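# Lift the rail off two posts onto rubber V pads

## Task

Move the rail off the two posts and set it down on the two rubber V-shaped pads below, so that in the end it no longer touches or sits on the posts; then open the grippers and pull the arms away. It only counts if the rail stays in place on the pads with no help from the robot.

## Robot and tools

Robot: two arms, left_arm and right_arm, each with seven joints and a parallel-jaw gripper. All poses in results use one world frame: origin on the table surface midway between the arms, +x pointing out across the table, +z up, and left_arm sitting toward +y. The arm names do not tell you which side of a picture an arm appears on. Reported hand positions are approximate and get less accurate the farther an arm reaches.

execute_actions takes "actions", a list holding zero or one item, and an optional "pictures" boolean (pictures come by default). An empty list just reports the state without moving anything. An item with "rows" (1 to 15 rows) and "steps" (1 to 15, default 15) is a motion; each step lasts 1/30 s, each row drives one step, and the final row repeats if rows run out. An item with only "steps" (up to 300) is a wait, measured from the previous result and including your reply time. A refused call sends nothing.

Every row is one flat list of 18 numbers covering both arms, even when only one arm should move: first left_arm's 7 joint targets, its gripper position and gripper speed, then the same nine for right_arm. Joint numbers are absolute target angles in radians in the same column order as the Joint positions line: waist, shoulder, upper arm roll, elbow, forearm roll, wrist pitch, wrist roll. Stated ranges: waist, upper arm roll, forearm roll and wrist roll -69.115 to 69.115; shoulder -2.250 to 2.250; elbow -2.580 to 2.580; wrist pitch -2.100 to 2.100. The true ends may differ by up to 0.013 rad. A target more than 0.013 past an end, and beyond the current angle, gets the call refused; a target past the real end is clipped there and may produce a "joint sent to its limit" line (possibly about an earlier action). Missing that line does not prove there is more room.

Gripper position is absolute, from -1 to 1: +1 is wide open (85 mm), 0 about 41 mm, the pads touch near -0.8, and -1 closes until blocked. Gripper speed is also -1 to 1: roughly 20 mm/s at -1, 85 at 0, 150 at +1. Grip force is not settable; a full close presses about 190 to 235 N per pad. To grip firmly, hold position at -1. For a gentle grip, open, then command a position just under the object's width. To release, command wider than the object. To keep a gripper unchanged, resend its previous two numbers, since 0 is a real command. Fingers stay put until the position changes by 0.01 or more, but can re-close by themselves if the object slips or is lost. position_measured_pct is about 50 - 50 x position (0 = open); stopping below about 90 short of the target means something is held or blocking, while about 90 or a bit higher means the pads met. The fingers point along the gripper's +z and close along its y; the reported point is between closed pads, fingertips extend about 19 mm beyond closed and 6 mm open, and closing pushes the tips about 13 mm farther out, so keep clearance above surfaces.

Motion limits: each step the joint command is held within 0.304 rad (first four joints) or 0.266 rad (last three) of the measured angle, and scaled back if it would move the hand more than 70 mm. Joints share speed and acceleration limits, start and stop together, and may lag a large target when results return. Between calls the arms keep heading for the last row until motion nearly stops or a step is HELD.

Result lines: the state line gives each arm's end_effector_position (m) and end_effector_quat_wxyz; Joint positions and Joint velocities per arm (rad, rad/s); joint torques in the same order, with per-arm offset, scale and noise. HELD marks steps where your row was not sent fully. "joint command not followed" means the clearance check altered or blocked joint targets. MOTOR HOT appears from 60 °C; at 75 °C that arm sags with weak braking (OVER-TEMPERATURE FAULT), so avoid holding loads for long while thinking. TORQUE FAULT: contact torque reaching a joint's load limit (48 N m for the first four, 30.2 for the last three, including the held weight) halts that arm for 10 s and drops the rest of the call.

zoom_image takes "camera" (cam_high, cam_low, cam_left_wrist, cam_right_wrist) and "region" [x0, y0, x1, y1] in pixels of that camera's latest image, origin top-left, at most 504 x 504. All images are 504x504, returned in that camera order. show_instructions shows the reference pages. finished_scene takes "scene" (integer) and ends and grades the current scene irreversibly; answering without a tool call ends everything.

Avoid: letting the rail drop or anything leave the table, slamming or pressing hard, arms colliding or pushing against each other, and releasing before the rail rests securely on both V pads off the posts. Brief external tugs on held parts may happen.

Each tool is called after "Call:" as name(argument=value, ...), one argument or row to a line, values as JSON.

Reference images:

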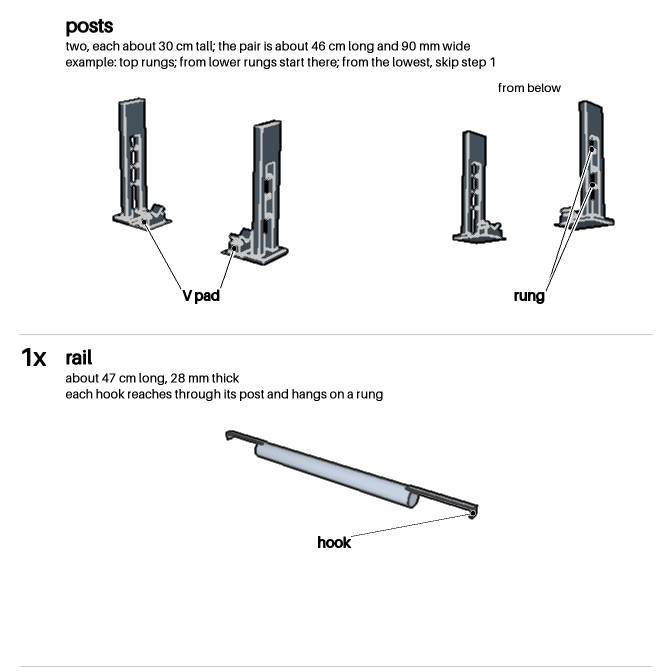

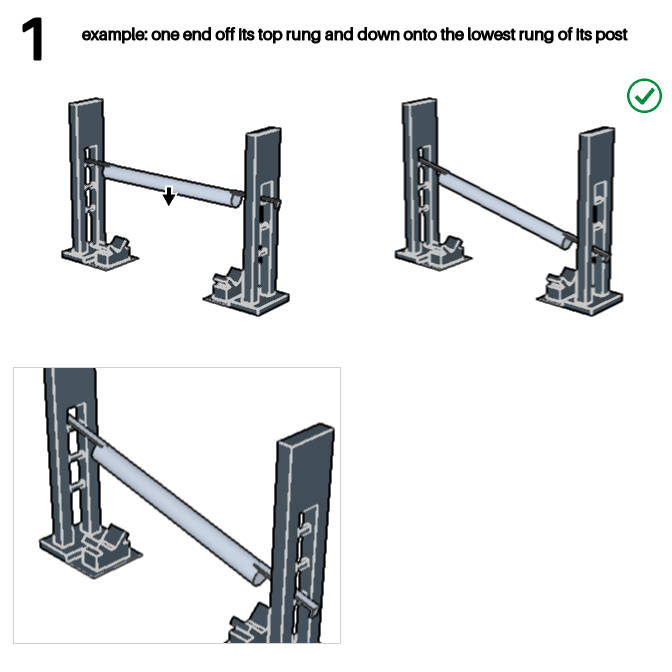

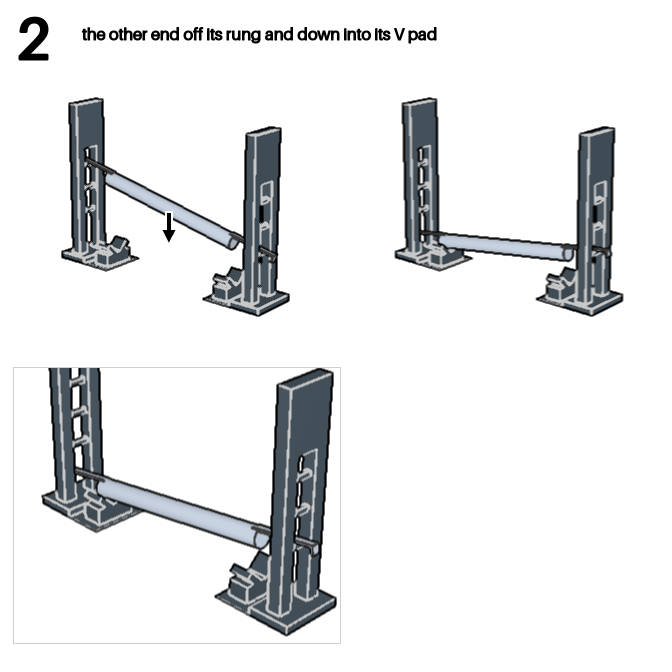

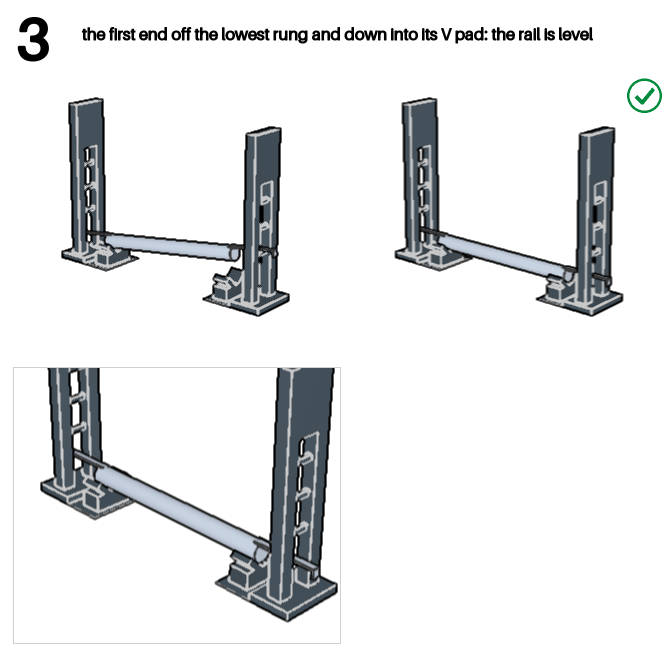

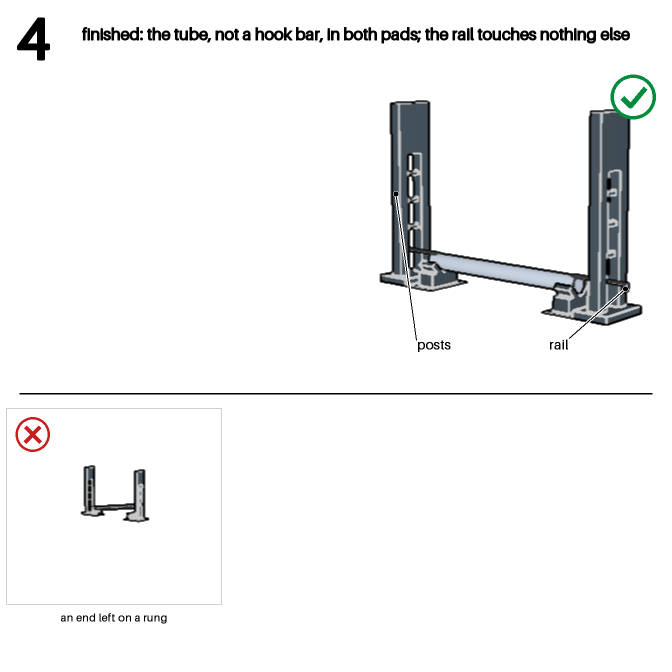

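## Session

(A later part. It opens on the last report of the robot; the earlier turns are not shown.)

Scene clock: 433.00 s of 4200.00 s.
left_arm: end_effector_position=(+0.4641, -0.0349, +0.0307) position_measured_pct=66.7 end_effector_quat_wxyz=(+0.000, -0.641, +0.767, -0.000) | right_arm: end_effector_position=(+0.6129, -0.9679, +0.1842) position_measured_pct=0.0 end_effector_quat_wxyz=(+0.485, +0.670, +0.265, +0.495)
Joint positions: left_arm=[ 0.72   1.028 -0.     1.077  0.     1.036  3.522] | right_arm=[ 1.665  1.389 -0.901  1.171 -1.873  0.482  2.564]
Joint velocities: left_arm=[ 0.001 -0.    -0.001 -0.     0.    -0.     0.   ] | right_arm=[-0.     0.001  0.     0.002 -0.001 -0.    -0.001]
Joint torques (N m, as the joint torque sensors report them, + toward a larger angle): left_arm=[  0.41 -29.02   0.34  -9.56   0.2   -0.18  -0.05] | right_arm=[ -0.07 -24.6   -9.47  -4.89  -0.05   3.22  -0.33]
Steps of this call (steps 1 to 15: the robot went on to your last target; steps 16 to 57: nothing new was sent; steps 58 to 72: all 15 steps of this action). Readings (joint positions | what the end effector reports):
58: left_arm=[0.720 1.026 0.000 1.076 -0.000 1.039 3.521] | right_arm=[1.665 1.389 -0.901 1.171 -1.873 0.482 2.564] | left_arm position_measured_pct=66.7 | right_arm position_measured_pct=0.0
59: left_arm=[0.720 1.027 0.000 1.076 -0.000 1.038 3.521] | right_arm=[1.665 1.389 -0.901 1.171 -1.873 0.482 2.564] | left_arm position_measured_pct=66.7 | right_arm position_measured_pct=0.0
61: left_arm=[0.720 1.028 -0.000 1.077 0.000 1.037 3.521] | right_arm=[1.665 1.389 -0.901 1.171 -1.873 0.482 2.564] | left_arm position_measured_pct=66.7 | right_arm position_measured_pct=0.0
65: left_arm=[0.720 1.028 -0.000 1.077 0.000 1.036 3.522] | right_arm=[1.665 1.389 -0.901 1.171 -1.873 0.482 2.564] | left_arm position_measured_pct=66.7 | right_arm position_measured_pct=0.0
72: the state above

Contact. One more millimetre, then release.

Call:
execute_actions(
  actions=[
    {"rows":[[0.7197,1.0295,0,1.0777,0,1.0341,3.5214,-1,-0.3,1.665,1.389,-0.901,1.171,-1.873,0.482,2.564,1,0]],"steps":12},
  ],
)

Call:
zoom_image(
  camera="cam_low",
  region=[110,180,320,290],
)

Scene clock: 435.53 s of 4200.00 s.
left_arm: end_effector_position=(+0.4642, -0.0349, +0.0299) position_measured_pct=66.7 end_effector_quat_wxyz=(-0.000, -0.641, +0.767, -0.000) | right_arm: end_effector_position=(+0.6129, -0.9679, +0.1842) position_measured_pct=0.0 end_effector_quat_wxyz=(+0.485, +0.670, +0.265, +0.495)
Joint positions: left_arm=[ 0.719  1.029 -0.     1.078  0.001  1.034  3.522] | right_arm=[ 1.665  1.389 -0.901  1.171 -1.873  0.482  2.564]
Joint velocities: left_arm=[ 0.     0.    -0.001  0.     0.     0.001 -0.001] | right_arm=[ 0.    -0.001 -0.     0.001 -0.    -0.001 -0.001]
Joint torques (N m, as the joint torque sensors report them, + toward a larger angle): left_arm=[  0.44 -25.9   -0.06  -8.23   0.2   -0.27  -0.53] | right_arm=[ -0.24 -24.62  -8.93  -4.7    0.06   3.14  -0.36]
Steps of this call (steps 1 to 15: the robot went on to your last target; steps 16 to 64: nothing new was sent; steps 65 to 76: all 12 steps of this action). Readings (joint positions | what the end effector reports):
65: left_arm=[0.719 1.029 -0.000 1.077 0.001 1.035 3.522] | right_arm=[1.665 1.389 -0.901 1.171 -1.873 0.482 2.564] | left_arm position_measured_pct=66.7 | right_arm position_measured_pct=0.0
66: left_arm=[0.719 1.029 -0.000 1.077 0.001 1.035 3.522] | right_arm=[1.665 1.389 -0.901 1.171 -1.873 0.482 2.564] | left_arm position_measured_pct=66.7 | right_arm position_measured_pct=0.0
68: left_arm=[0.719 1.029 -0.000 1.077 0.001 1.034 3.522] | right_arm=[1.665 1.389 -0.901 1.171 -1.873 0.482 2.564] | left_arm position_measured_pct=66.7 | right_arm position_measured_pct=0.0
72: left_arm=[0.719 1.029 -0.000 1.078 0.001 1.034 3.522] | right_arm=[1.665 1.389 -0.901 1.171 -1.873 0.482 2.564] | left_arm position_measured_pct=66.7 | right_arm position_measured_pct=0.0
76: the state above
camera_calibration (this result's frames):
cam_left_wrist: T_world_to_cam=[[-0.985143, 0.170254, -0.0225243, 0.469866], [0.169873, 0.985304, 0.0178707, 0.00980296], [0.0252358, 0.0137789, -0.999587, 0.162449], [0, 0, 0, 1]] pos_world=[0.45712, -0.0918937, 0.172791]
cam_right_wrist: T_world_to_cam=[[-0.173645, -0.400652, 0.899625, -0.454959], [-0.388378, -0.811605, -0.436417, -0.421059], [0.904991, -0.425177, -0.0146731, -0.814821], [0, 0, 0, 1]] pos_world=[0.494875, -0.870457, 0.213579]

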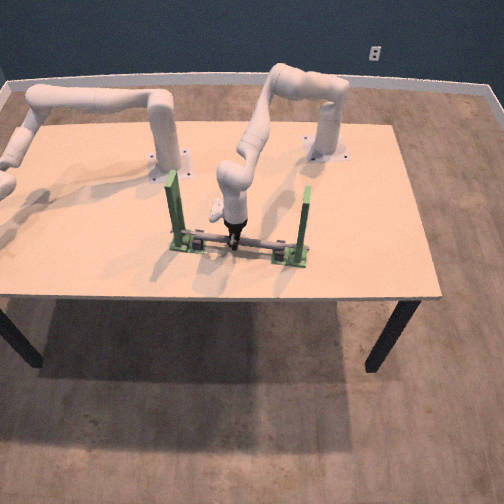

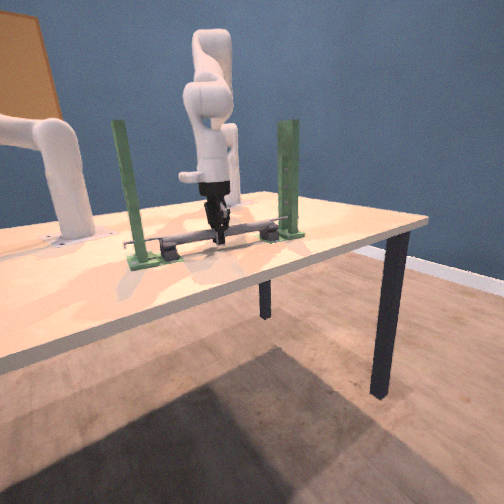

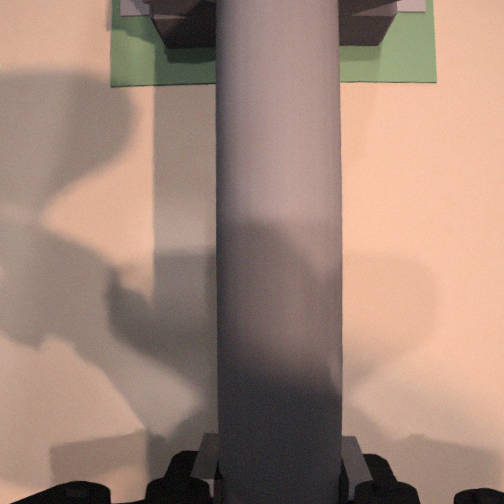

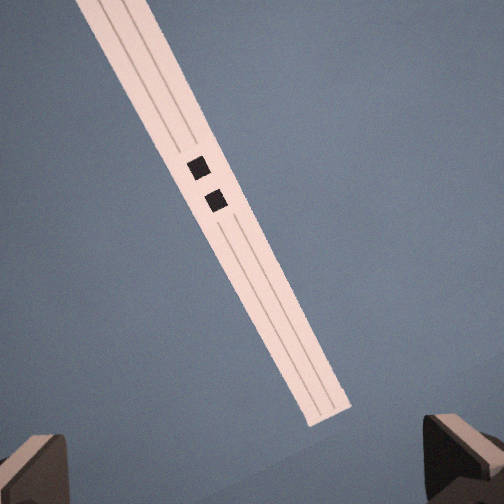

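Region (110, 180, 320, 290) of cam_low's 504x504 image, scaled by 2.400, with more detail than that image has; it fills the top 264 rows of this view, and the rest is white.

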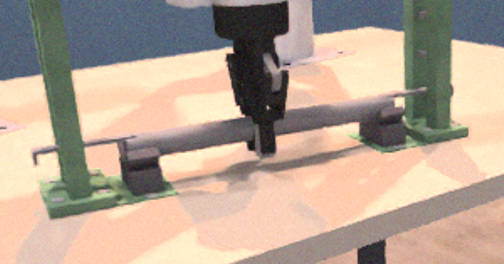

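Call:
execute_actions(
  actions=[
    {"rows":[[0.7197,1.029,0,1.0775,0,1.035,3.5214,0.3,0,1.665,1.389,-0.901,1.171,-1.873,0.482,2.564,1,0]],"steps":15},
  ],
  pictures=false,
)

Call:
execute_actions(
  actions=[
    {"rows":[[0.7197,1.017,0,1.071,0,1.0536,3.5214,1,0,1.665,1.389,-0.901,1.171,-1.873,0.482,2.564,1,0],[0.7197,1.017,0,1.071,0,1.0536,3.5214,1,0,1.665,1.389,-0.901,1.171,-1.873,0.482,2.564,1,0],[0.7197,1.017,0,1.071,0,1.0536,3.5214,1,0,1.665,1.389,-0.901,1.171,-1.873,0.482,2.564,1,0],[0.7197,0.998,0,1.061,0,1.0826,3.5214,1,0,1.665,1.389,-0.901,1.171,-1.873,0.482,2.564,1,0],[0.7197,0.998,0,1.061,0,1.0826,3.5214,1,0,1.665,1.389,-0.901,1.171,-1.873,0.482,2.564,1,0],[0.7197,0.96,0,1.03,0,1.1516,3.5214,1,0,1.665,1.389,-0.901,1.171,-1.873,0.482,2.564,1,0],[0.7197,0.96,0,1.03,0,1.1516,3.5214,1,0,1.665,1.389,-0.901,1.171,-1.873,0.482,2.564,1,0],[0.7197,0.9227,0,0.9964,0,1.2225,3.5214,1,0,1.665,1.389,-0.901,1.171,-1.873,0.482,2.564,1,0]],"steps":15},
  ],
)

Scene clock: 445.97 s of 4200.00 s.
left_arm: end_effector_position=(+0.4640, -0.0349, +0.0300) position_measured_pct=35.3 end_effector_quat_wxyz=(+0.000, -0.641, +0.768, -0.000) | right_arm: end_effector_position=(+0.6129, -0.9679, +0.1842) position_measured_pct=0.0 end_effector_quat_wxyz=(+0.485, +0.670, +0.265, +0.495)
Joint positions: left_arm=[0.72  1.029 0.    1.077 0.    1.035 3.521] | right_arm=[ 1.665  1.389 -0.901  1.171 -1.873  0.482  2.564]
Joint velocities: left_arm=[-0.002 -0.    -0.002  0.     0.001  0.     0.   ] | right_arm=[-0.     0.001 -0.     0.001  0.001 -0.    -0.   ]
Joint torques (N m, as the joint torque sensors report them, + toward a larger angle): left_arm=[  0.26 -26.19   0.19  -8.07   0.62  -0.24   0.02] | right_arm=[ -0.25 -24.44  -9.05  -4.86  -0.1    3.27  -0.36]
Steps of this call (steps 1 to 15: the robot went on to your last target; steps 16 to 90: nothing new was sent; then 6.93 s passed at rest; steps 91 to 105: all 15 steps of this action). Readings (joint positions | what the end effector reports):
91: left_arm=[0.719 1.029 -0.000 1.078 0.001 1.034 3.522] | right_arm=[1.665 1.389 -0.901 1.171 -1.873 0.482 2.564] | left_arm position_measured_pct=66.7 | right_arm position_measured_pct=0.0
92: left_arm=[0.719 1.029 -0.000 1.078 0.001 1.034 3.522] | right_arm=[1.665 1.389 -0.901 1.171 -1.873 0.482 2.564] | left_arm position_measured_pct=66.7 | right_arm position_measured_pct=0.0
94: left_arm=[0.719 1.029 -0.000 1.078 0.000 1.035 3.522] | right_arm=[1.665 1.389 -0.901 1.171 -1.873 0.482 2.564] | left_arm position_measured_pct=61.9 | right_arm position_measured_pct=0.0
98: left_arm=[0.720 1.029 0.000 1.078 0.000 1.035 3.521] | right_arm=[1.665 1.389 -0.901 1.171 -1.873 0.482 2.564] | left_arm position_measured_pct=50.8 | right_arm position_measured_pct=0.0
105: the state above

Scene clock: 446.47 s of 4200.00 s.
left_arm: end_effector_position=(+0.4642, -0.0351, +0.1193) position_measured_pct=1.2 end_effector_quat_wxyz=(-0.000, -0.641, +0.768, -0.000) | right_arm: end_effector_position=(+0.6129, -0.9679, +0.1842) position_measured_pct=0.0 end_effector_quat_wxyz=(+0.485, +0.670, +0.265, +0.495)
Joint positions: left_arm=[0.72  0.924 0.    0.996 0.    1.221 3.521] | right_arm=[ 1.665  1.389 -0.901  1.171 -1.873  0.482  2.564]
Joint velocities: left_arm=[-0.001 -0.017 -0.002 -0.005 -0.001  0.037  0.   ] | right_arm=[-0.    -0.001 -0.    -0.001 -0.001 -0.     0.   ]
Joint torques (N m, as the joint torque sensors report them, + toward a larger angle): left_arm=[  0.34 -25.34  -0.17  -8.17   0.38  -0.06   0.  ] | right_arm=[ -0.26 -24.75  -9.18  -4.61  -0.23   3.    -0.38]
Steps of this call (steps 1 to 15: all 15 steps of this action). Readings (joint positions | what the end effector reports):
1: left_arm=[0.720 1.028 -0.000 1.077 0.000 1.036 3.521] | right_arm=[1.665 1.389 -0.901 1.171 -1.873 0.482 2.564] | left_arm position_measured_pct=35.3 | right_arm position_measured_pct=0.0
2: left_arm=[0.720 1.024 -0.000 1.076 -0.000 1.042 3.521] | right_arm=[1.665 1.389 -0.901 1.171 -1.873 0.482 2.564] | left_arm position_measured_pct=34.5 | right_arm position_measured_pct=0.0
4: left_arm=[0.720 1.017 -0.000 1.072 0.000 1.052 3.521] | right_arm=[1.665 1.389 -0.901 1.171 -1.873 0.482 2.564] | left_arm position_measured_pct=30.2 | right_arm position_measured_pct=0.0
8: left_arm=[0.720 0.981 -0.000 1.048 -0.000 1.113 3.521] | right_arm=[1.665 1.389 -0.901 1.171 -1.873 0.482 2.564] | left_arm position_measured_pct=18.7 | right_arm position_measured_pct=0.0
15: the state above
camera_calibration (this result's frames):
cam_left_wrist: T_world_to_cam=[[-0.984854, 0.171947, -0.0223038, 0.47188], [0.171557, 0.985003, 0.0183676, 0.0075915], [0.0251276, 0.014263, -0.999582, 0.251893], [0, 0, 0, 1]] pos_world=[0.457101, -0.092209, 0.262173]
cam_right_wrist: T_world_to_cam=[[-0.173645, -0.400652, 0.899625, -0.454959], [-0.388378, -0.811605, -0.436417, -0.421059], [0.904991, -0.425177, -0.0146732, -0.814822], [0, 0, 0, 1]] pos_world=[0.494875, -0.870457, 0.213579]

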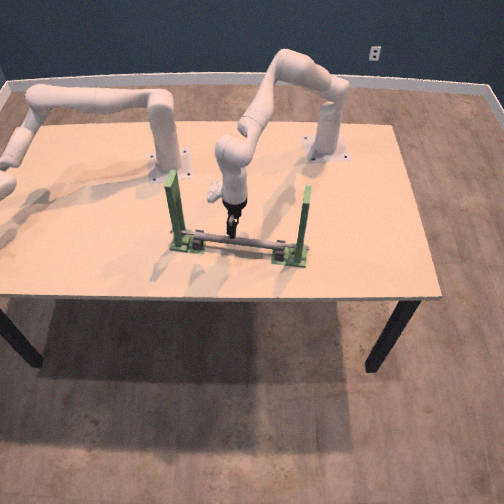

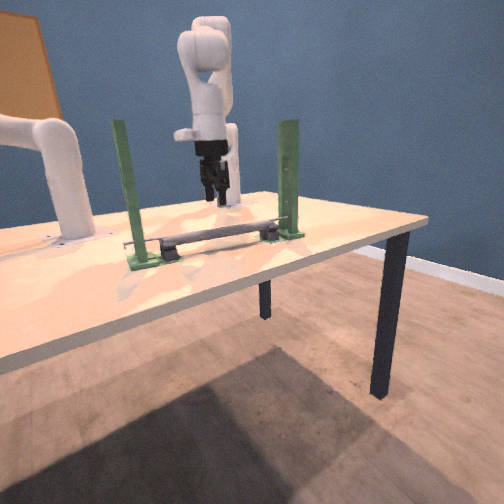

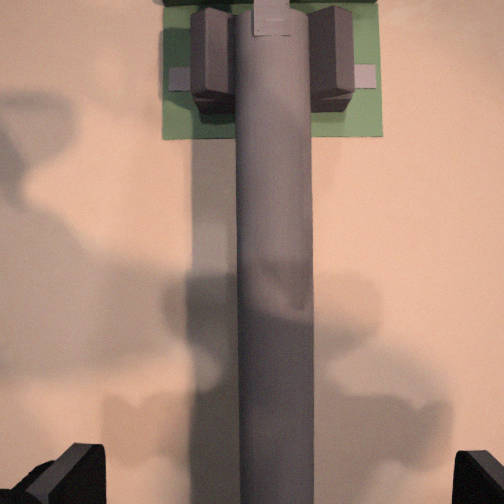

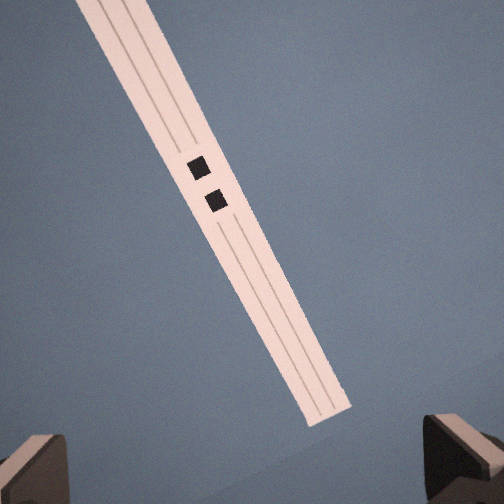

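Retreat and check.

Call:
execute_actions(
  actions=[
    {"rows":[[0.7197,0.75,0,1.1,0,1.29,3.5214,1,0,1.665,1.389,-0.901,1.171,-1.873,0.482,2.564,1,0],[0.7197,0.75,0,1.1,0,1.29,3.5214,1,0,1.665,1.389,-0.901,1.171,-1.873,0.482,2.564,1,0],[0.7197,0.75,0,1.1,0,1.29,3.5214,1,0,1.665,1.389,-0.901,1.171,-1.873,0.482,2.564,1,0],[0.7197,0.75,0,1.1,0,1.29,3.5214,1,0,1.665,1.389,-0.901,1.171,-1.873,0.482,2.564,1,0],[0.7197,0.75,0,1.1,0,1.29,3.5214,1,0,1.665,1.389,-0.901,1.171,-1.873,0.482,2.564,1,0],[0.7197,0.5,0,1.3,0,1.34,3.5214,1,0,1.665,1.389,-0.901,1.171,-1.873,0.482,2.564,1,0]],"steps":15},
  ],
  pictures=false,
)

Call:
execute_actions(
  actions=[
    {"steps":25},
  ],
)

Call:
zoom_image(
  camera="cam_low",
  region=[110,180,320,290],
)

Call:
zoom_image(
  camera="cam_high",
  region=[150,160,330,280],
)

Scene clock: 453.23 s of 4200.00 s.
left_arm: end_effector_position=(+0.3837, +0.0154, +0.2472) position_measured_pct=0.0 end_effector_quat_wxyz=(+0.000, -0.641, +0.768, -0.000) | right_arm: end_effector_position=(+0.6129, -0.9679, +0.1842) position_measured_pct=0.0 end_effector_quat_wxyz=(+0.485, +0.670, +0.265, +0.495)
Joint positions: left_arm=[ 0.72   0.582 -0.     1.238 -0.     1.32   3.521] | right_arm=[ 1.665  1.389 -0.901  1.171 -1.873  0.482  2.564]
Joint velocities: left_arm=[-0.    -0.761  0.003  0.563  0.     0.194  0.001] | right_arm=[-0.    -0.001  0.     0.002 -0.    -0.001 -0.   ]
Joint torques (N m, as the joint torque sensors report them, + toward a larger angle): left_arm=[  0.31 -18.57   0.    -8.78   0.55  -0.3    0.1 ] | right_arm=[ -0.21 -24.59  -9.04  -4.94  -0.03   3.14  -0.44]
Steps of this call (steps 1 to 15: the robot went on to your last target; steps 16 to 90: nothing new was sent; then 3.27 s passed at rest; steps 91 to 105: all 15 steps of this action). Readings (joint positions | what the end effector reports):
91: left_arm=[0.720 0.921 -0.000 0.997 0.000 1.223 3.521] | right_arm=[1.665 1.389 -0.901 1.171 -1.873 0.482 2.564] | left_arm position_measured_pct=0.0 | right_arm position_measured_pct=0.0
92: left_arm=[0.720 0.915 -0.000 1.001 -0.000 1.224 3.521] | right_arm=[1.665 1.389 -0.901 1.171 -1.873 0.482 2.564] | left_arm position_measured_pct=0.0 | right_arm position_measured_pct=0.0
94: left_arm=[0.720 0.886 -0.000 1.019 -0.000 1.235 3.521] | right_arm=[1.665 1.389 -0.901 1.171 -1.873 0.482 2.564] | left_arm position_measured_pct=0.0 | right_arm position_measured_pct=0.0
98: left_arm=[0.720 0.779 -0.000 1.091 0.000 1.272 3.521] | right_arm=[1.665 1.389 -0.901 1.171 -1.873 0.482 2.564] | left_arm position_measured_pct=0.0 | right_arm position_measured_pct=0.0
105: the state above

Scene clock: 454.07 s of 4200.00 s.
left_arm: end_effector_position=(+0.3601, +0.0302, +0.2713) position_measured_pct=0.0 end_effector_quat_wxyz=(+0.000, -0.641, +0.768, -0.001) | right_arm: end_effector_position=(+0.6129, -0.9679, +0.1842) position_measured_pct=0.0 end_effector_quat_wxyz=(+0.485, +0.670, +0.265, +0.495)
Joint positions: left_arm=[ 0.72   0.5   -0.     1.3    0.     1.34   3.521] | right_arm=[ 1.665  1.389 -0.901  1.171 -1.873  0.482  2.564]
Joint velocities: left_arm=[ 0.001 -0.    -0.002  0.    -0.001  0.    -0.   ] | right_arm=[-0.    -0.001 -0.001  0.001  0.001  0.    -0.001]
Joint torques (N m, as the joint torque sensors report them, + toward a larger angle): left_arm=[  0.28 -19.29  -0.13  -9.16   0.6   -0.33   0.12] | right_arm=[  0.05 -24.32  -9.16  -4.88  -0.02   3.23  -0.16]
Steps of this call (steps 1 to 25: the robot went on to your last target). Readings (joint positions | what the end effector reports):
1: left_arm=[0.720 0.559 0.000 1.256 0.000 1.327 3.521] | right_arm=[1.665 1.389 -0.901 1.171 -1.873 0.482 2.564] | left_arm position_measured_pct=0.0 | right_arm position_measured_pct=0.0
2: left_arm=[0.720 0.539 0.000 1.271 0.000 1.332 3.521] | right_arm=[1.665 1.389 -0.901 1.171 -1.873 0.482 2.564] | left_arm position_measured_pct=0.0 | right_arm position_measured_pct=0.0
4: left_arm=[0.720 0.514 0.000 1.291 0.000 1.338 3.521] | right_arm=[1.665 1.389 -0.901 1.171 -1.873 0.482 2.564] | left_arm position_measured_pct=0.0 | right_arm position_measured_pct=0.0
8: left_arm=[0.720 0.504 0.000 1.299 0.000 1.340 3.521] | right_arm=[1.665 1.389 -0.901 1.171 -1.873 0.482 2.564] | left_arm position_measured_pct=0.0 | right_arm position_measured_pct=0.0
25: the state above
camera_calibration (this result's frames):
cam_left_wrist: T_world_to_cam=[[-0.984842, 0.17185, -0.0235428, 0.361875], [0.171453, 0.985028, 0.0179858, -0.0415043], [0.0262812, 0.0136767, -0.999561, 0.405123], [0, 0, 0, 1]] pos_world=[0.352858, -0.0268462, 0.414211]
cam_right_wrist: T_world_to_cam=[[-0.173646, -0.400653, 0.899625, -0.454959], [-0.388378, -0.811605, -0.436417, -0.421058], [0.904991, -0.425177, -0.014673, -0.814822], [0, 0, 0, 1]] pos_world=[0.494875, -0.870457, 0.213579]

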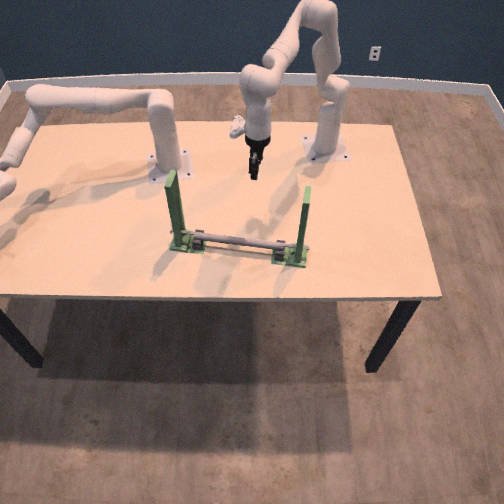

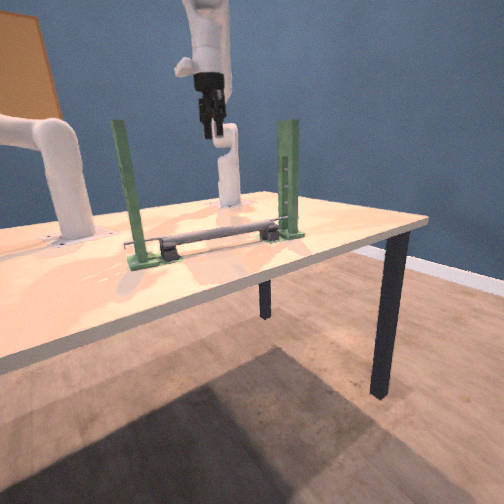

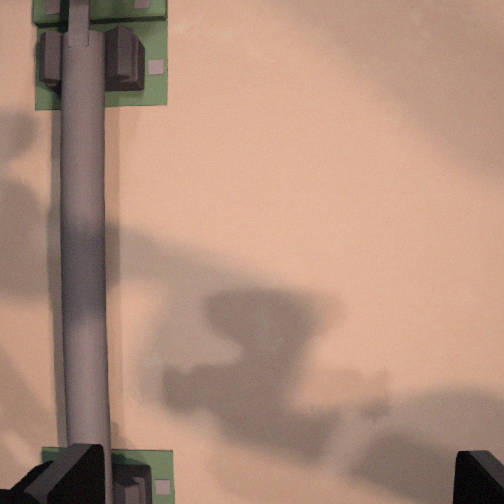

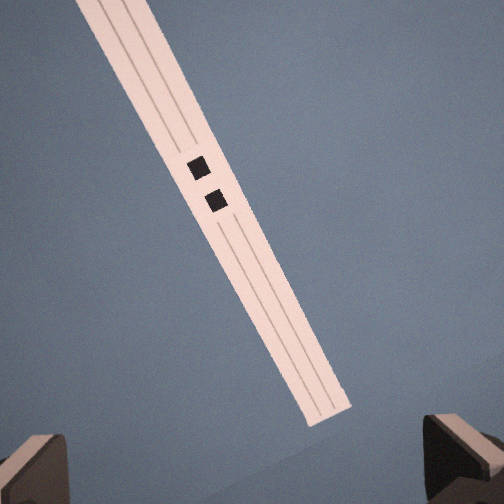

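Region (110, 180, 320, 290) of cam_low's 504x504 image, scaled by 2.400, with more detail than that image has; it fills the top 264 rows of this view, and the rest is white.

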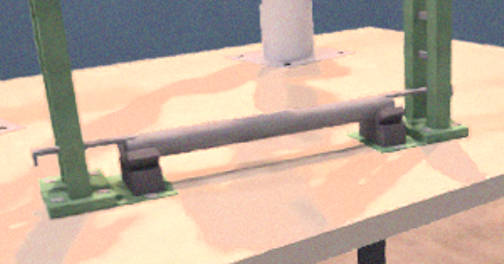

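Region (150, 160, 330, 280) of cam_high's 504x504 image, scaled by 2.800, with more detail than that image has.

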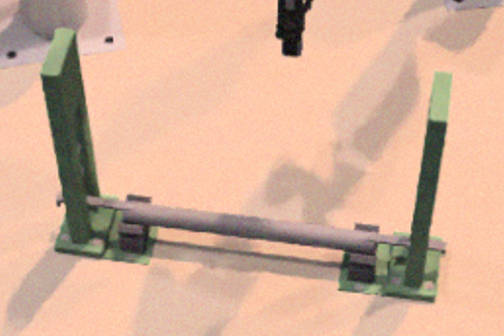

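Call:
finished_scene(
  scene=1,
)

The scene is finished: the task was done.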